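## Task

Get every pill into the compartment marked Tuesday so they stay there on their own, with nothing held by the robot; then open the gripper and pull the arm away.

## Robot and tools

Robot: two 6-joint arms, left_arm and right_arm, each ending in a parallel two-finger gripper. Base positions in the scene frame: left_arm at (0, +0.325, +0.006) m, right_arm at (+0.004, -0.287, +0.008) m. Scene frame: origin at table-top height, between the arms, roughly 5-10 cm behind the near table edge; +x points out over the table, +z up, and left_arm sits on the +y side. The words left and right are arm names only, not image sides. Joint ranges (rad): waist -2.618 to 3.054, shoulder 0 to 3.142, elbow 0 to 3.142, wrist pitch -1.571 to 1.571, wrist yaw -1.571 to 1.571, wrist roll -2.094 to 2.094.

Gripper axes: the fingers extend along the gripper's +z and close along its y. The reported end_effector_position is the point between the finger pads, about 1 cm short of the fingertips.

Command row (used by both execute_actions and move): always 14 numbers, each in [-1, 1], even when one arm is idle. Numbers 1-7 are left_arm: dx, dy, dz, rx, ry, rz, opening. Numbers 8-14 are the same for right_arm. dx..rz are an offset, not a pose: a target displacement from the gripper's measured pose at the start of the action, expressed in that gripper's own axes. 1.0 equals 0.6 m of translation or 180 degrees of rotation. rx, ry, rz form a single rotation vector. Opening is absolute: +1 fully open (0.093 m), -1 closed.

execute_actions(actions): a list of actions; each action is a table of up to 15 rows, one row per 1/30 s step. A short table repeats its last row until 15 steps are done. Every row in an action is an offset from that action's start pose, not from the row before. For the first action in a call, the start pose is the last one reported in this scene. An empty list just returns state and images. Each action lasts 0.5 s.

move(target, speed, blocking): one 14-number row; offsets are taken from the pose in the latest result that showed one. The grippers travel straight toward their targets and arrive together, taking 0.5-10 s (stopped at 10 s if longer). speed is in m/s, 0.002 to 0.5, default 0.25; rotation is capped at twice that in rad/s. Openings are sent when the move begins. Moves ignore obstacles and the other arm, and grippers may lag, stray or overshoot the speed, mostly near full reach. Faster contact and targets deeper past contact press harder. blocking=false returns after 0.5 s while motion continues; until a result shows the move has ended, use wait or stop before issuing new actions or moves. The result adds a move: line with the ending (done, off_target, moving, held, fault), limits applied (paced = sent pose was clipped; held = a check blocked steps, after which the arm may jump fast), and each gripper's remaining distance. If only one arm is named, the other finished normally.

wait(seconds): 0 to 10; lets time pass with the last commands held and returns early if a move ends. stop(): brakes the current move; needs room, fingers keep moving. zoom_image(camera, region): region [x0, y0, x1, y1] in pixels, at most 504x504, origin top-left. Cameras: cam_head_left, cam_head_right, cam_high, cam_low, cam_left_wrist, cam_right_wrist, all 504x504. read_manual(section) only gives licence text. finished_scene(scene) ends scene 1 or 2 permanently and reports success; the next task appears in its result.

Controller behaviour: per step, the commanded pose is clipped to within 70 mm and 16 degrees of the measured pose; position wins over orientation if both cannot be met. After an action an arm travels at most to its last clipped pose, so long moves need further commands. Joint friction may leave the gripper up to about 31 mm from the command; smaller requests may not move it. Hand target lines show where the controller is currently driving. Printed positions can be off, more at long reach.

Results: state line left_arm: ... | right_arm: ... gives position (m) and quat_wxyz. grip_measured is motor position on the same +1/-1 scale: pads meet near -0.94, each mm of object width adds about 0.0208, per-gripper bias up to 0.02. It keeps moving toward the command after the pads touch, so sending a number well below the object's width squeezes harder. Keep sending the closing number to keep a hold. Joint position lists end with the opening in metres (floors at zero). A pose unreachable line means a clearance check changed or blocked that arm's command. FAULT or OVER-TEMPERATURE FAULT lines mean an arm stopped; MOTOR HOT warns from 75 C, a 10 s stop happens at 90 C, and at 100 C the arm goes limp and falls. Holding loads (even while you think) heats motors.

Avoid: knocking anything off the table (fails the task), dropping or slamming pills, hard pushes, arms colliding with each other, and hitting the bar and plate behind the bases (up to 3 cm above the table, no warning). Occasional external tugs or pushes may occur. For an idle arm, send the offset back to its desired pose first, then zeros, with its correct opening. Finish with pills resting in the compartment, gripper opened and moved away.

Each tool is called in YAML: its name, and indented under it one key for each argument.

## Session

execute_actions:
  actions: []

Scene clock: 0.00 s.
left_arm: end_effector_position=(+0.4512, +0.5089, +0.1190) grip_measured=+1.000 end_effector_quat_wxyz=(+0.554, -0.508, +0.606, +0.261) | right_arm: end_effector_position=(+0.4449, -0.1414, +0.2471) grip_measured=+1.000 end_effector_quat_wxyz=(+0.193, -0.559, +0.806, -0.044)
Joint positions: left_arm=[ 0.071  1.941  1.027  0.446 -0.97  -0.7    0.093] | right_arm=[ 0.325  2.092  2.333 -1.424 -0.015 -0.894  0.093]
Joint velocities: left_arm=[ 0.002  0.012 -0.012  0.037  0.051  0.051  0.   ] | right_arm=[-0.012 -0.017 -0.007 -0.037 -0.037 -0.037  0.   ]
Hand target (left_arm): +0.451, +0.509, +0.119; +0.554, -0.508, +0.606, +0.261
Hand target (right_arm): +0.445, -0.141, +0.247; +0.193, -0.559, +0.806, -0.044

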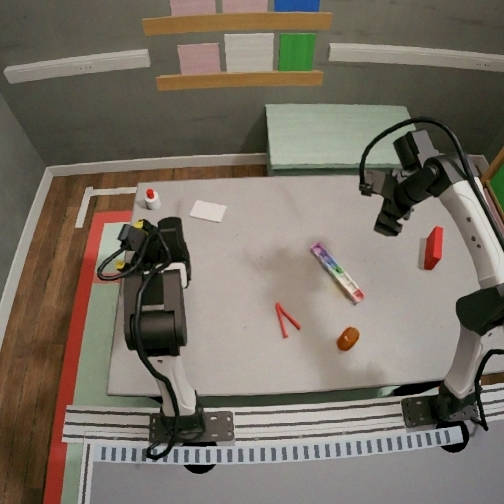

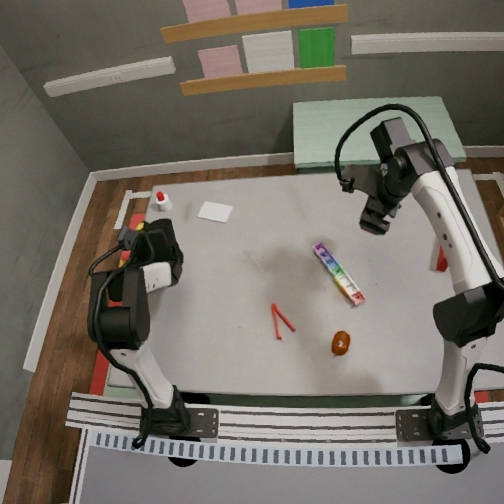

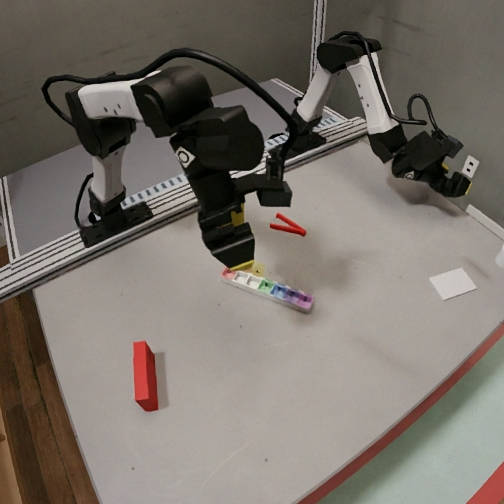

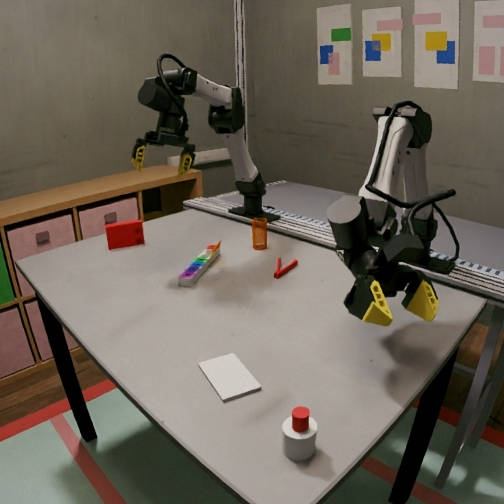

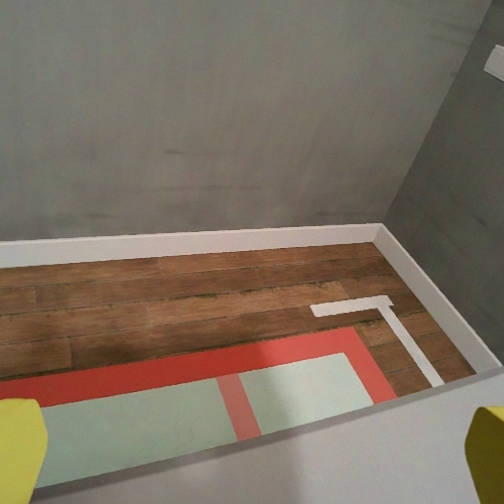

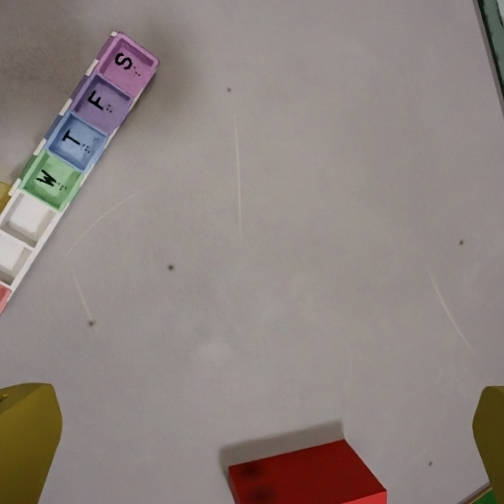

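zoom_image:
  camera: "cam_head_left"
  region: [260, 230, 400, 370]

zoom_image:
  camera: "cam_low"
  region: [160, 200, 320, 300]

zoom_image:
  camera: "cam_high"
  region: [200, 200, 340, 330]

Region (260, 230, 400, 370) of cam_head_left's 504x504 image, scaled by 3.600, with more detail than that image has.

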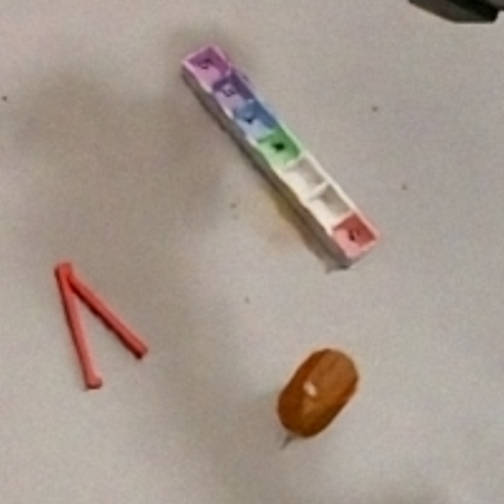

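Region (160, 200, 320, 300) of cam_low's 504x504 image, scaled by 3.150, with more detail than that image has; it fills the top 315 rows of this view, and the rest is white.

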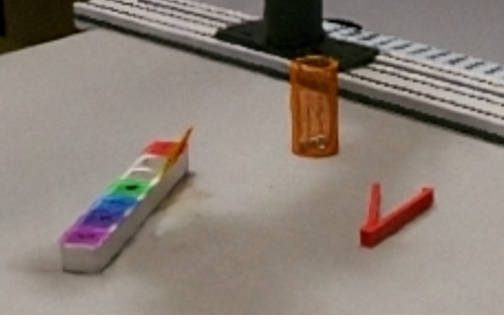

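Region (200, 200, 340, 330) of cam_high's 504x504 image, scaled by 3.600, with more detail than that image has; it fills the top 468 rows of this view, and the rest is white.

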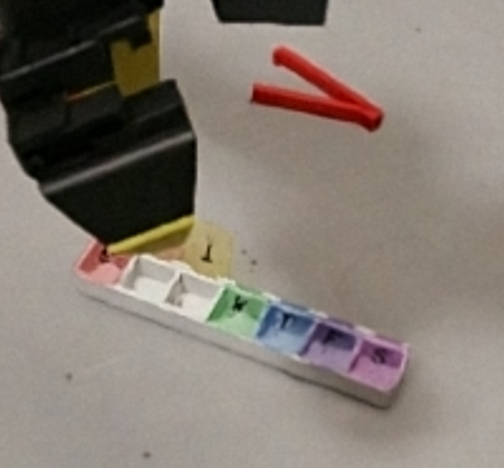

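move:
  target: [0,0,0,0,0,0,1,0.088,0.439,0.015,-0.074,0.104,0.134,1]

Scene clock: 73.57 s.
left_arm: end_effector_position=(+0.4512, +0.5089, +0.1190) grip_measured=+1.000 end_effector_quat_wxyz=(+0.554, -0.508, +0.606, +0.261) | right_arm: end_effector_position=(+0.2025, -0.0895, +0.1510) grip_measured=+1.000 end_effector_quat_wxyz=(-0.005, -0.386, +0.922, -0.008)
Joint positions: left_arm=[ 0.071  1.941  1.027  0.446 -0.97  -0.7    0.093] | right_arm=[ 0.801  1.632  1.411 -1.378  0.016  0.001  0.093]
Joint velocities: left_arm=[ 0.007 -0.007 -0.002  0.007 -0.037 -0.11   0.   ] | right_arm=[-0.012 -0.007  0.007 -0.022 -0.022 -0.022  0.   ]
Hand target (left_arm): +0.451, +0.509, +0.119; +0.554, -0.508, +0.606, +0.261
Hand target (right_arm): +0.200, -0.087, +0.150; -0.000, -0.383, +0.924, -0.000
Off the commanded pose (left_arm): 0.000 m, 0 deg.
Off the commanded pose (right_arm): 0.003 m, 1 deg.
move: done

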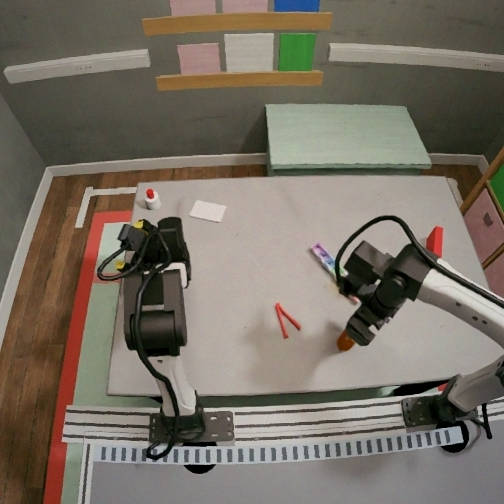

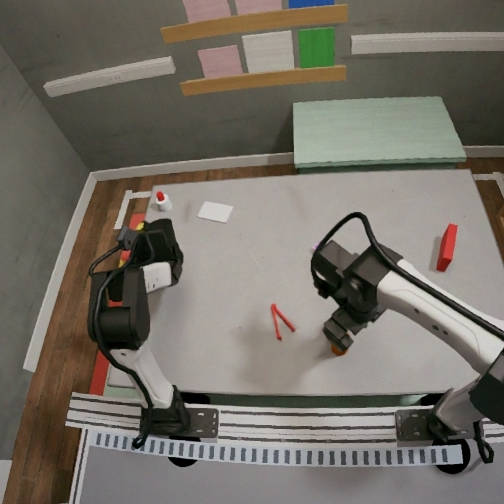

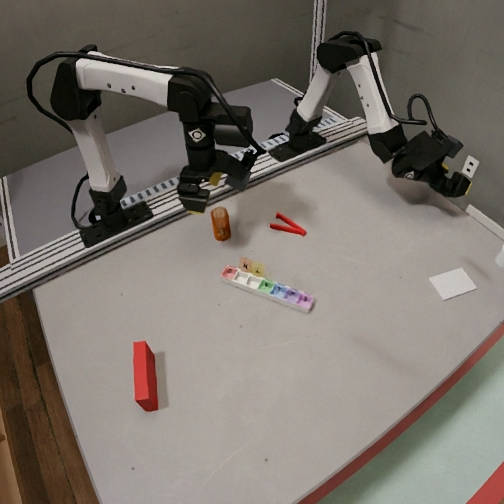

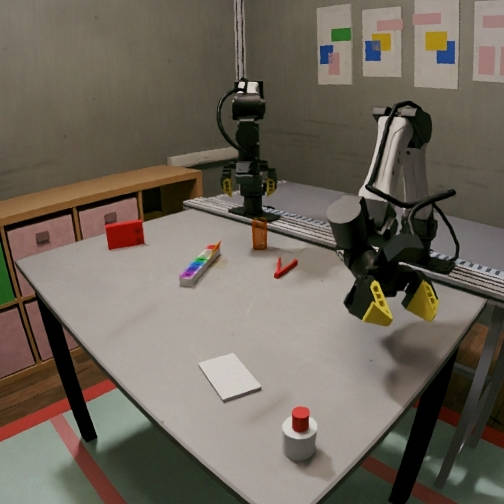

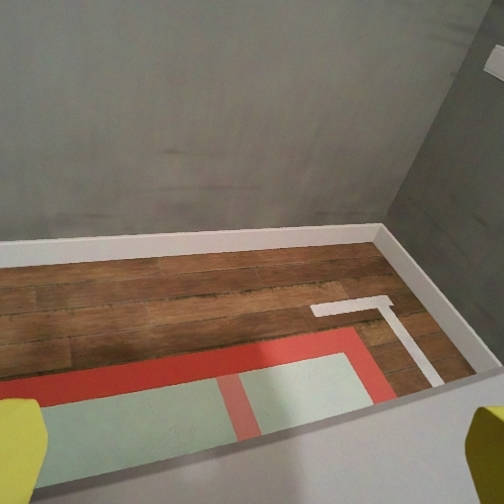

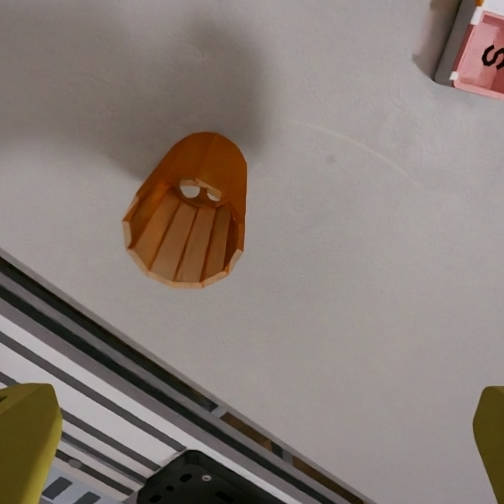

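move:
  target: [0,0,0,0,0,0,1,-0.027,0.038,0.165,0,0,0,1]
  speed: 0.15

Scene clock: 85.47 s.
left_arm: end_effector_position=(+0.4512, +0.5089, +0.1190) grip_measured=+1.000 end_effector_quat_wxyz=(+0.554, -0.508, +0.606, +0.261) | right_arm: end_effector_position=(+0.1999, -0.0654, +0.0572) grip_measured=+1.000 end_effector_quat_wxyz=(-0.004, -0.386, +0.922, -0.008)
Joint positions: left_arm=[ 0.071  1.941  1.027  0.446 -0.97  -0.7    0.093] | right_arm=[ 0.863  1.745  1.158 -1.012  0.016  0.061  0.093]
Joint velocities: left_arm=[-0.012  0.002  0.002 -0.037 -0.022  0.022  0.   ] | right_arm=[-0.007 -0.007 -0.002  0.007  0.037 -0.022  0.   ]
Hand target (left_arm): +0.451, +0.509, +0.119; +0.554, -0.508, +0.606, +0.261
Hand target (right_arm): +0.198, -0.064, +0.052; -0.005, -0.386, +0.922, -0.008
Off the commanded pose (left_arm): 0.000 m, 0 deg.
Off the commanded pose (right_arm): 0.006 m, 0 deg.
move: done

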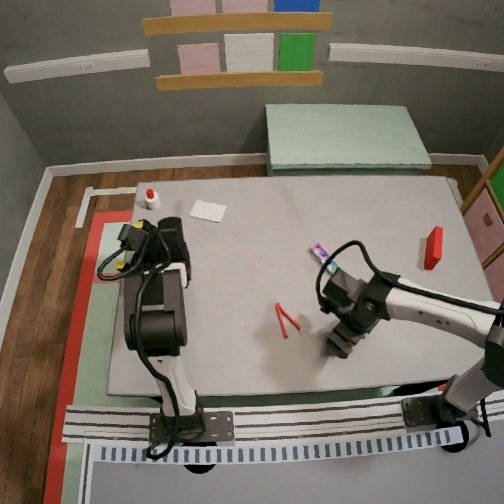

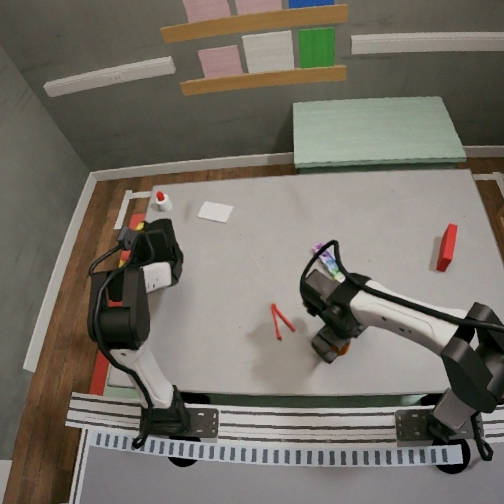

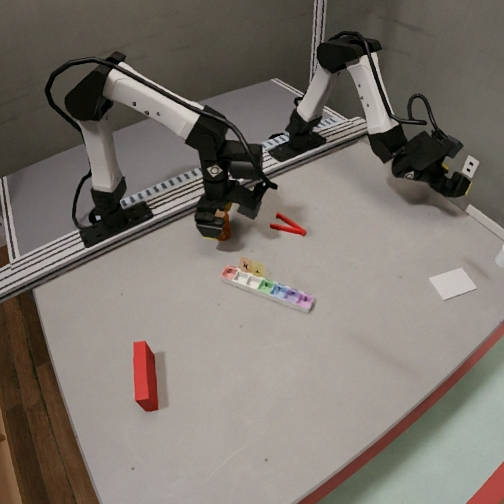

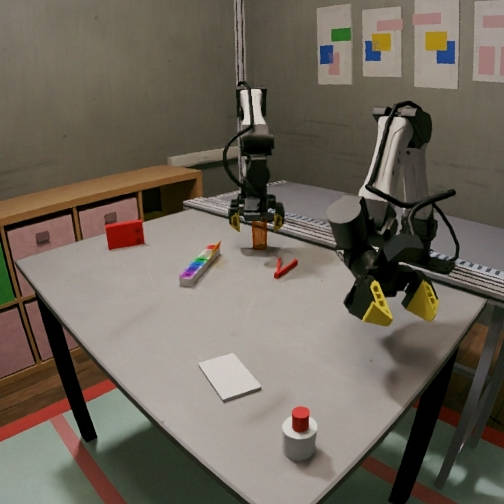

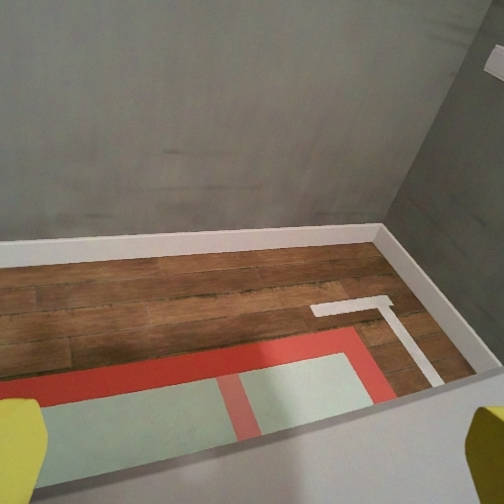

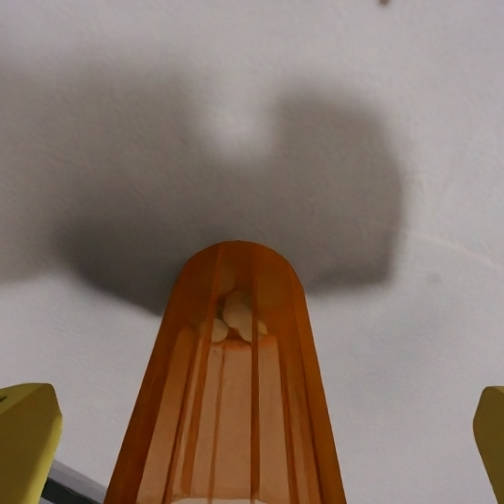

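execute_actions:
  actions:
    - [[0,0,0,0,0,0,1,0,0,0.008,0,0,0,-0.3]]
    - [[0,0,0,0,0,0,1,0,0,0,0,0,0,-0.3]]

Scene clock: 91.40 s.
left_arm: end_effector_position=(+0.4512, +0.5089, +0.1190) grip_measured=+1.000 end_effector_quat_wxyz=(+0.554, -0.508, +0.606, +0.261) | right_arm: end_effector_position=(+0.2002, -0.0650, +0.0572) grip_measured=-0.249 end_effector_quat_wxyz=(-0.003, -0.386, +0.922, -0.008)
Joint positions: left_arm=[ 0.071  1.941  1.027  0.446 -0.97  -0.7    0.093] | right_arm=[ 0.863  1.745  1.158 -1.01   0.015  0.062  0.033]
Joint velocities: left_arm=[-0.017  0.027 -0.017  0.051  0.037 -0.007  0.   ] | right_arm=[ 0.002 -0.002 -0.007 -0.037  0.007 -0.154 -0.001]
Hand target (left_arm): +0.451, +0.509, +0.119; +0.554, -0.508, +0.606, +0.261
Hand target (right_arm): +0.200, -0.065, +0.057; -0.003, -0.386, +0.922, -0.008
Off the commanded pose (left_arm): 0.000 m, 0 deg.
Off the commanded pose (right_arm): 0.000 m, 0 deg.

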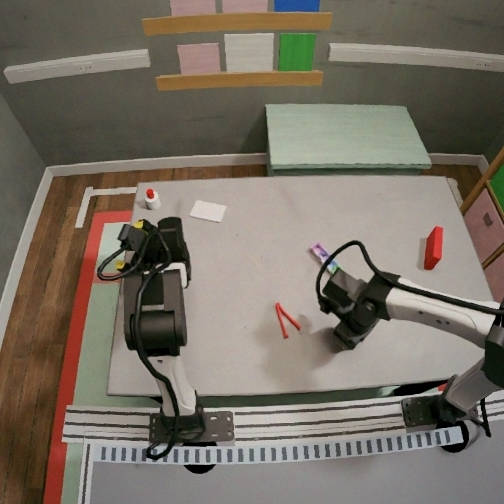

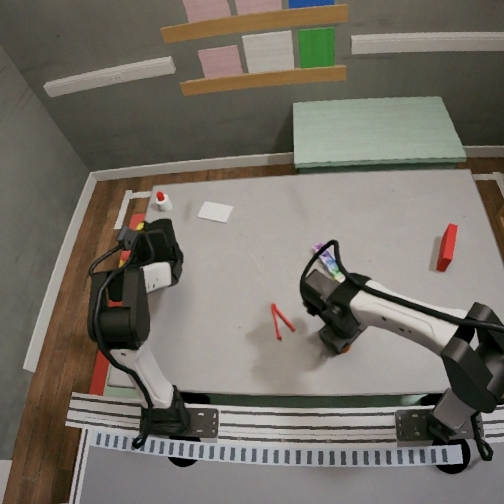

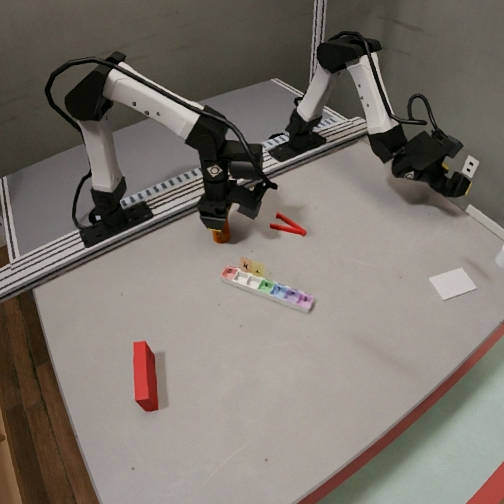

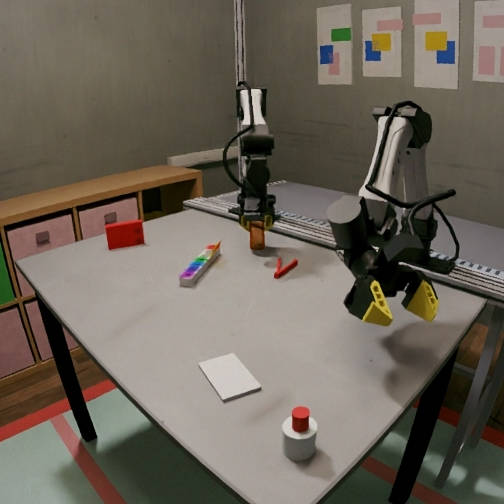

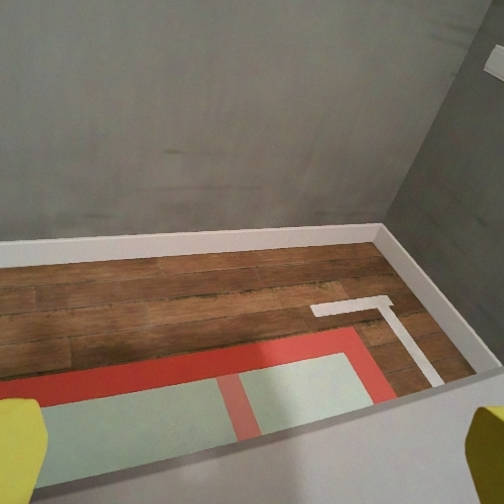

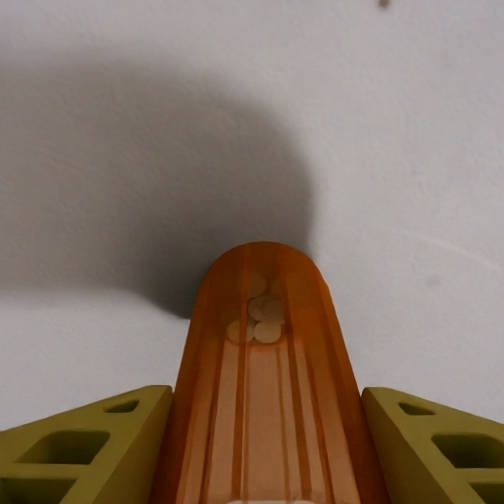

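move:
  target: [0,0,0,0,0,0,1,0,0,-0.1,0,0,0,-0.3]
  speed: 0.15

move:
  target: [0,0,0,0,0,0,1,-0.106,-0.424,0.035,0,0,0.178,-0.3]
  speed: 0.2

Scene clock: 107.07 s.
left_arm: end_effector_position=(+0.4512, +0.5089, +0.1190) grip_measured=+1.000 end_effector_quat_wxyz=(+0.554, -0.508, +0.606, +0.261) | right_arm: end_effector_position=(+0.2002, -0.0653, +0.1112) grip_measured=-0.249 end_effector_quat_wxyz=(-0.006, -0.386, +0.922, -0.009)
Joint positions: left_arm=[ 0.071  1.941  1.027  0.446 -0.97  -0.7    0.093] | right_arm=[ 0.863  1.704  1.331 -1.231  0.015  0.062  0.033]
Joint velocities: left_arm=[-0.017  0.007  0.022 -0.022  0.022  0.037  0.   ] | right_arm=[-0.007 -0.012  0.007 -0.022 -0.037  0.022 -0.001]
Hand target (left_arm): +0.451, +0.509, +0.119; +0.554, -0.508, +0.606, +0.261
Hand target (right_arm): +0.200, -0.064, +0.117; -0.003, -0.386, +0.922, -0.008
Off the commanded pose (left_arm): 0.000 m, 0 deg.
Off the commanded pose (right_arm): 0.006 m, 0 deg.
move: done

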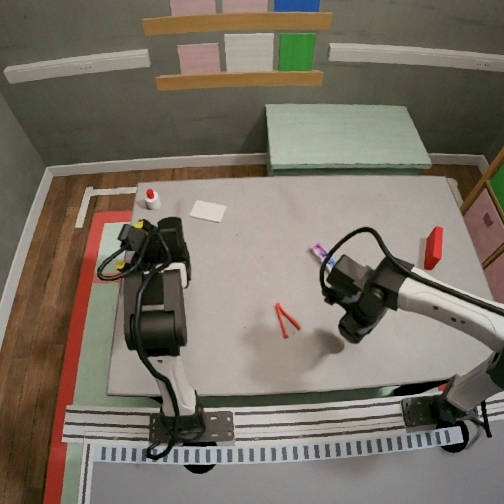

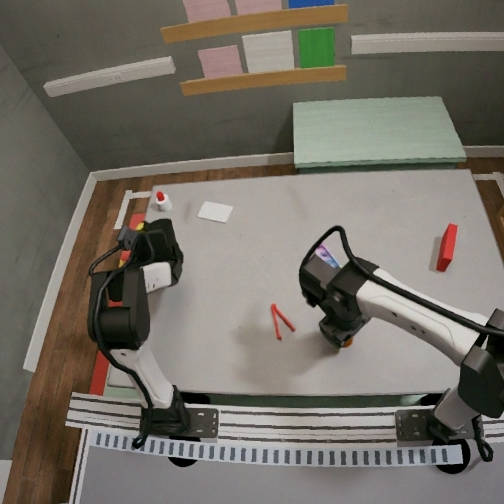

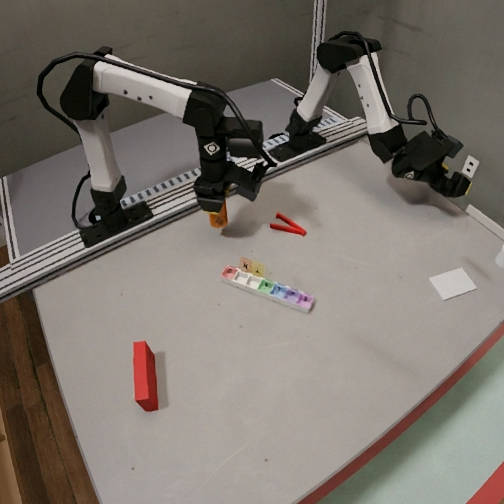

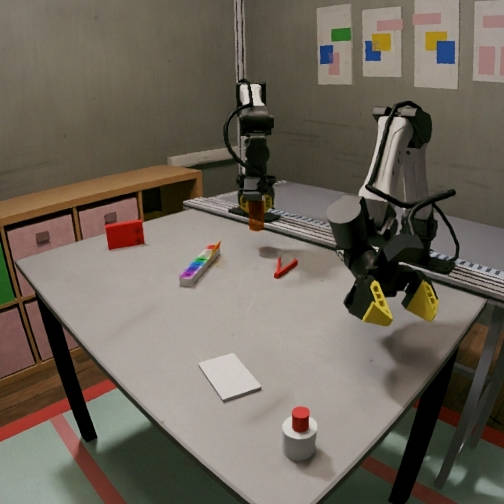

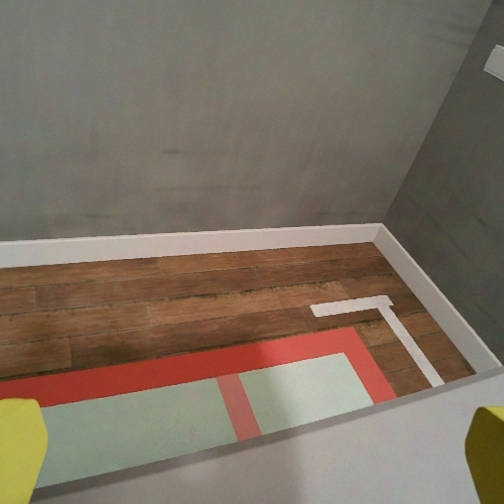

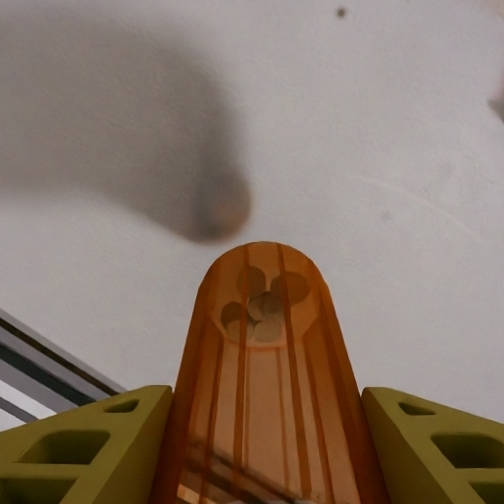

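Scene clock: 109.07 s.
left_arm: end_effector_position=(+0.4512, +0.5089, +0.1190) grip_measured=+1.000 end_effector_quat_wxyz=(+0.554, -0.508, +0.606, +0.261) | right_arm: end_effector_position=(+0.4236, -0.2018, +0.0899) grip_measured=-0.249 end_effector_quat_wxyz=(-0.002, -0.119, +0.993, -0.003)
Joint positions: left_arm=[ 0.071  1.941  1.027  0.446 -0.97  -0.7    0.093] | right_arm=[ 0.216  2.221  1.971 -1.334  0.018 -0.031  0.033]
Joint velocities: left_arm=[-0.002 -0.017 -0.012 -0.022  0.037 -0.007  0.   ] | right_arm=[-0.012 -0.012  0.002  0.007 -0.007  0.037 -0.001]
Hand target (left_arm): +0.451, +0.509, +0.119; +0.554, -0.508, +0.606, +0.261
Hand target (right_arm): +0.424, -0.201, +0.092; -0.004, -0.117, +0.993, -0.007
Off the commanded pose (left_arm): 0.000 m, 0 deg.
Off the commanded pose (right_arm): 0.004 m, 1 deg.
move: done

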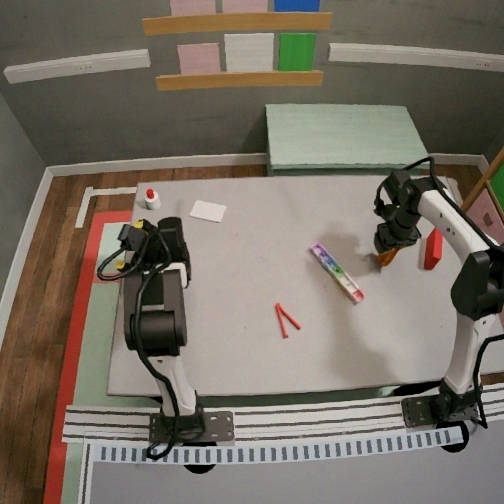

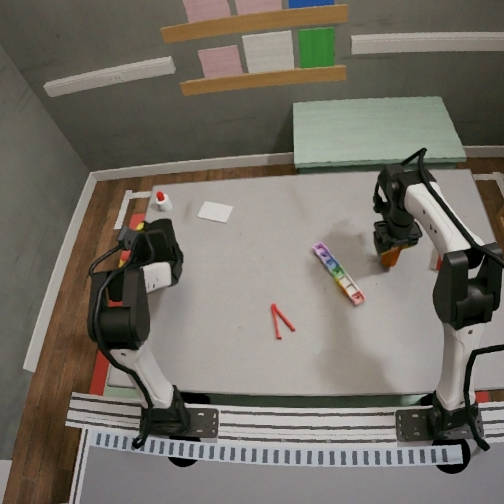

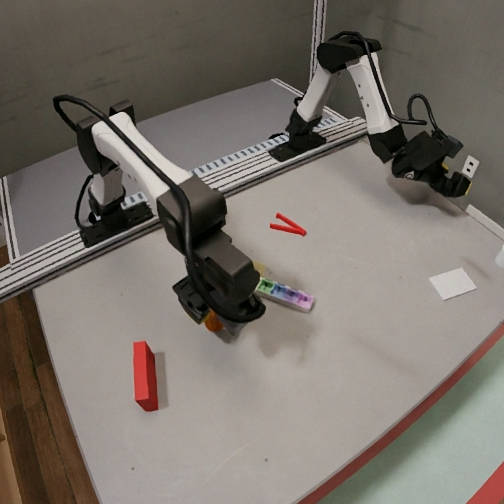

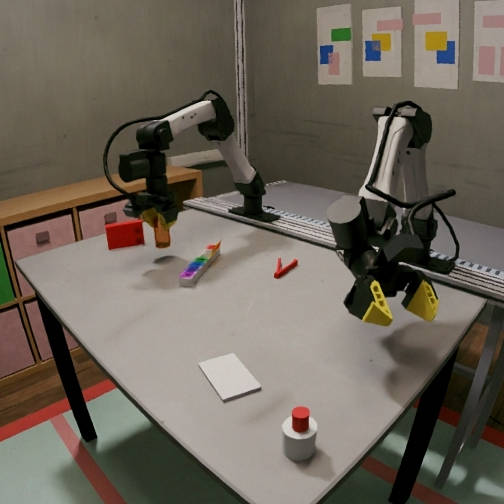

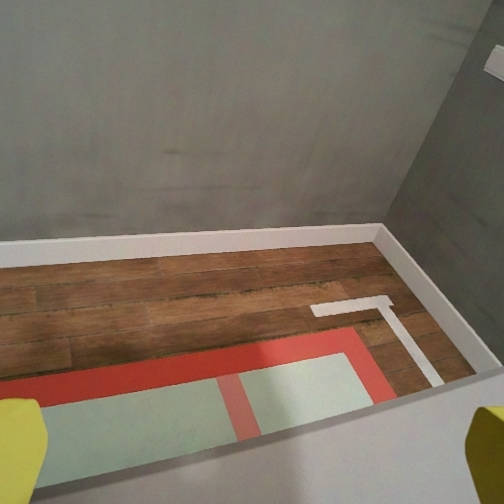

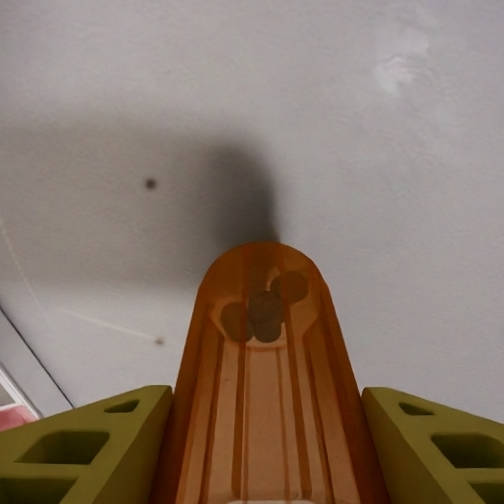

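Five pills. Lower.

move:
  target: [0,0,0,0,0,0,1,0,0,0.058,0,0,0,-0.3]
  speed: 0.05

Scene clock: 113.03 s.
left_arm: end_effector_position=(+0.4512, +0.5089, +0.1190) grip_measured=+1.000 end_effector_quat_wxyz=(+0.554, -0.508, +0.606, +0.261) | right_arm: end_effector_position=(+0.4238, -0.2015, +0.0635) grip_measured=-0.249 end_effector_quat_wxyz=(+0.001, -0.119, +0.993, -0.003)
Joint positions: left_arm=[ 0.071  1.941  1.027  0.446 -0.97  -0.7    0.093] | right_arm=[ 0.216  2.221  1.867 -1.222  0.018 -0.031  0.033]
Joint velocities: left_arm=[ 0.002 -0.027  0.017 -0.022 -0.037  0.007  0.   ] | right_arm=[ 0.002 -0.017 -0.007 -0.007 -0.095 -0.007  0.001]
Hand target (left_arm): +0.451, +0.509, +0.119; +0.554, -0.508, +0.606, +0.261
Hand target (right_arm): +0.423, -0.202, +0.055; -0.002, -0.119, +0.993, -0.003
Off the commanded pose (left_arm): 0.000 m, 0 deg.
Off the commanded pose (right_arm): 0.009 m, 0 deg.
move: done

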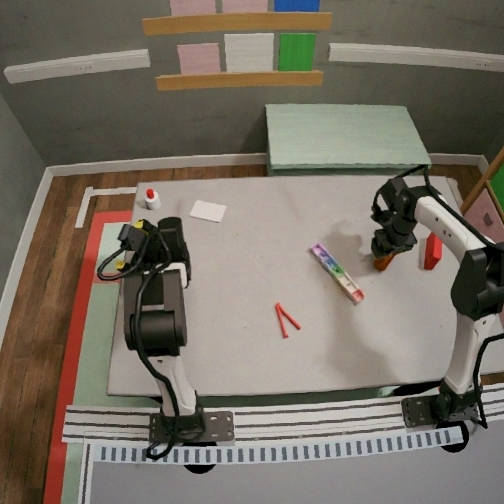

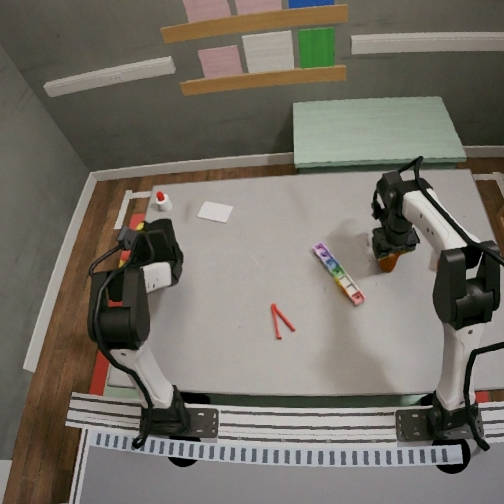

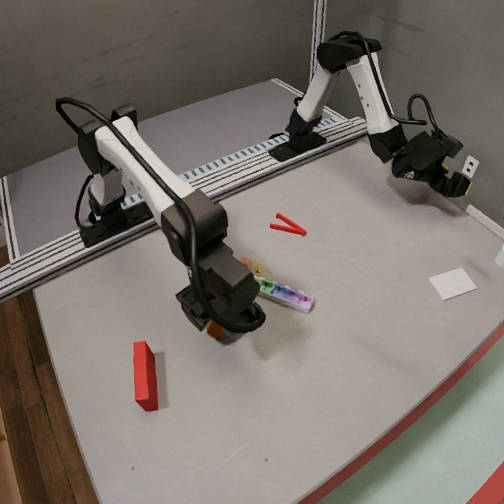

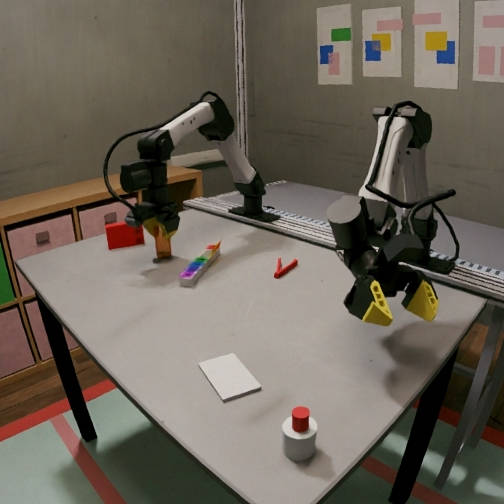

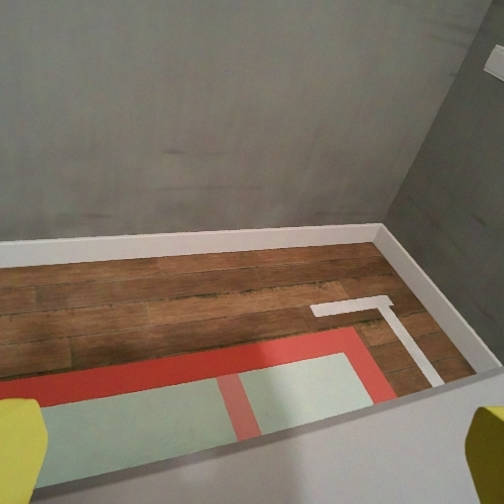

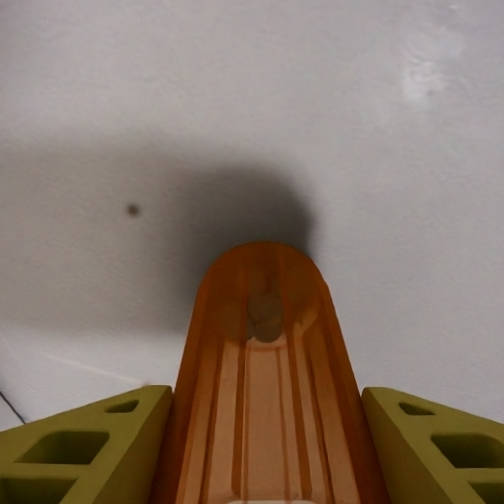

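Possibly touching or a few mm above; nudge a bit more.

move:
  target: [0,0,0,0,0,0,1,0,0,0.022,0,0,0,-0.3]
  speed: 0.03

Scene clock: 117.10 s.
left_arm: end_effector_position=(+0.4512, +0.5089, +0.1190) grip_measured=+1.000 end_effector_quat_wxyz=(+0.554, -0.508, +0.606, +0.261) | right_arm: end_effector_position=(+0.4233, -0.2015, +0.0578) grip_measured=-0.249 end_effector_quat_wxyz=(+0.002, -0.119, +0.993, -0.003)
Joint positions: left_arm=[ 0.071  1.941  1.027  0.446 -0.97  -0.7    0.093] | right_arm=[ 0.216  2.221  1.844 -1.198  0.018 -0.031  0.033]
Joint velocities: left_arm=[ 0.002 -0.002 -0.012  0.037 -0.051 -0.022  0.   ] | right_arm=[-0.017 -0.002 -0.012 -0.007  0.051  0.051 -0.001]
Hand target (left_arm): +0.451, +0.509, +0.119; +0.554, -0.508, +0.606, +0.261
Hand target (right_arm): +0.424, -0.202, +0.050; +0.001, -0.119, +0.993, -0.003
Off the commanded pose (left_arm): 0.000 m, 0 deg.
Off the commanded pose (right_arm): 0.007 m, 0 deg.
move: done

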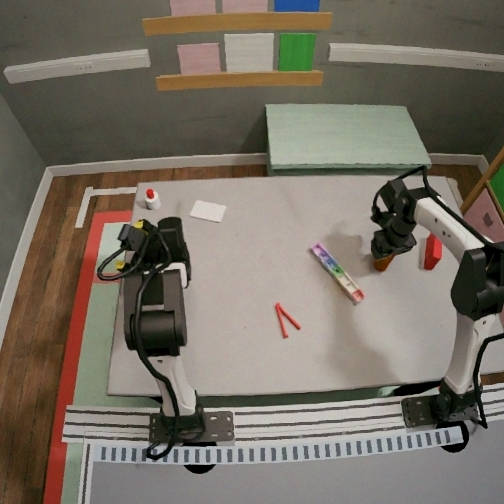

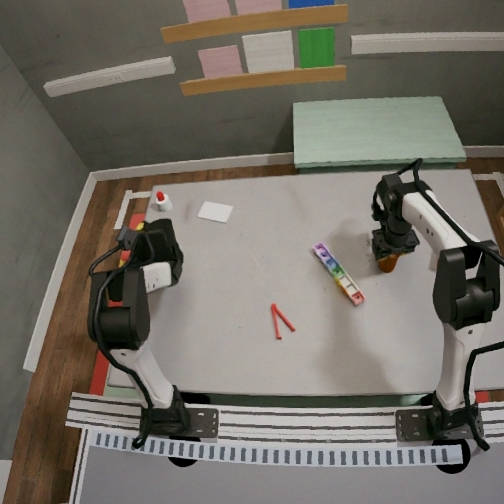

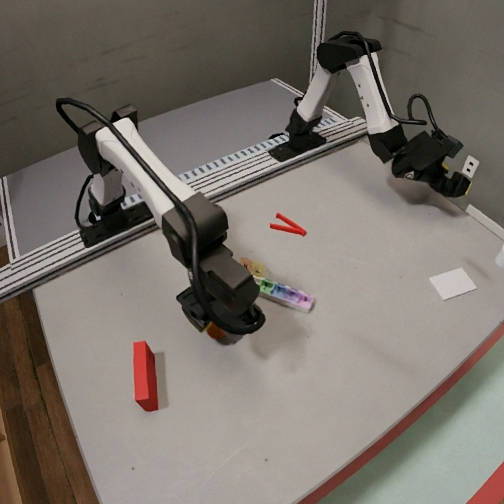

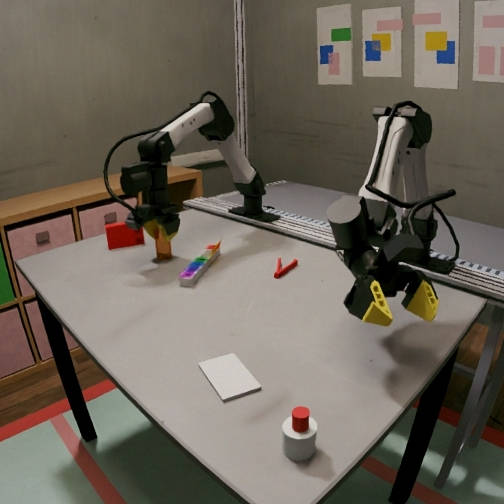

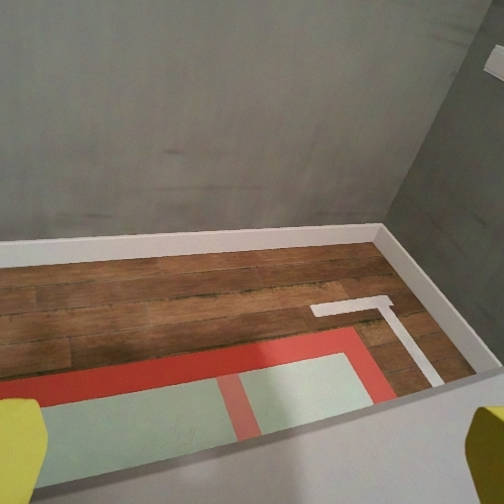

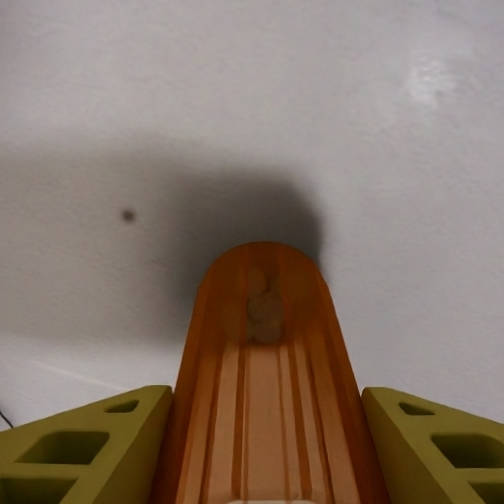

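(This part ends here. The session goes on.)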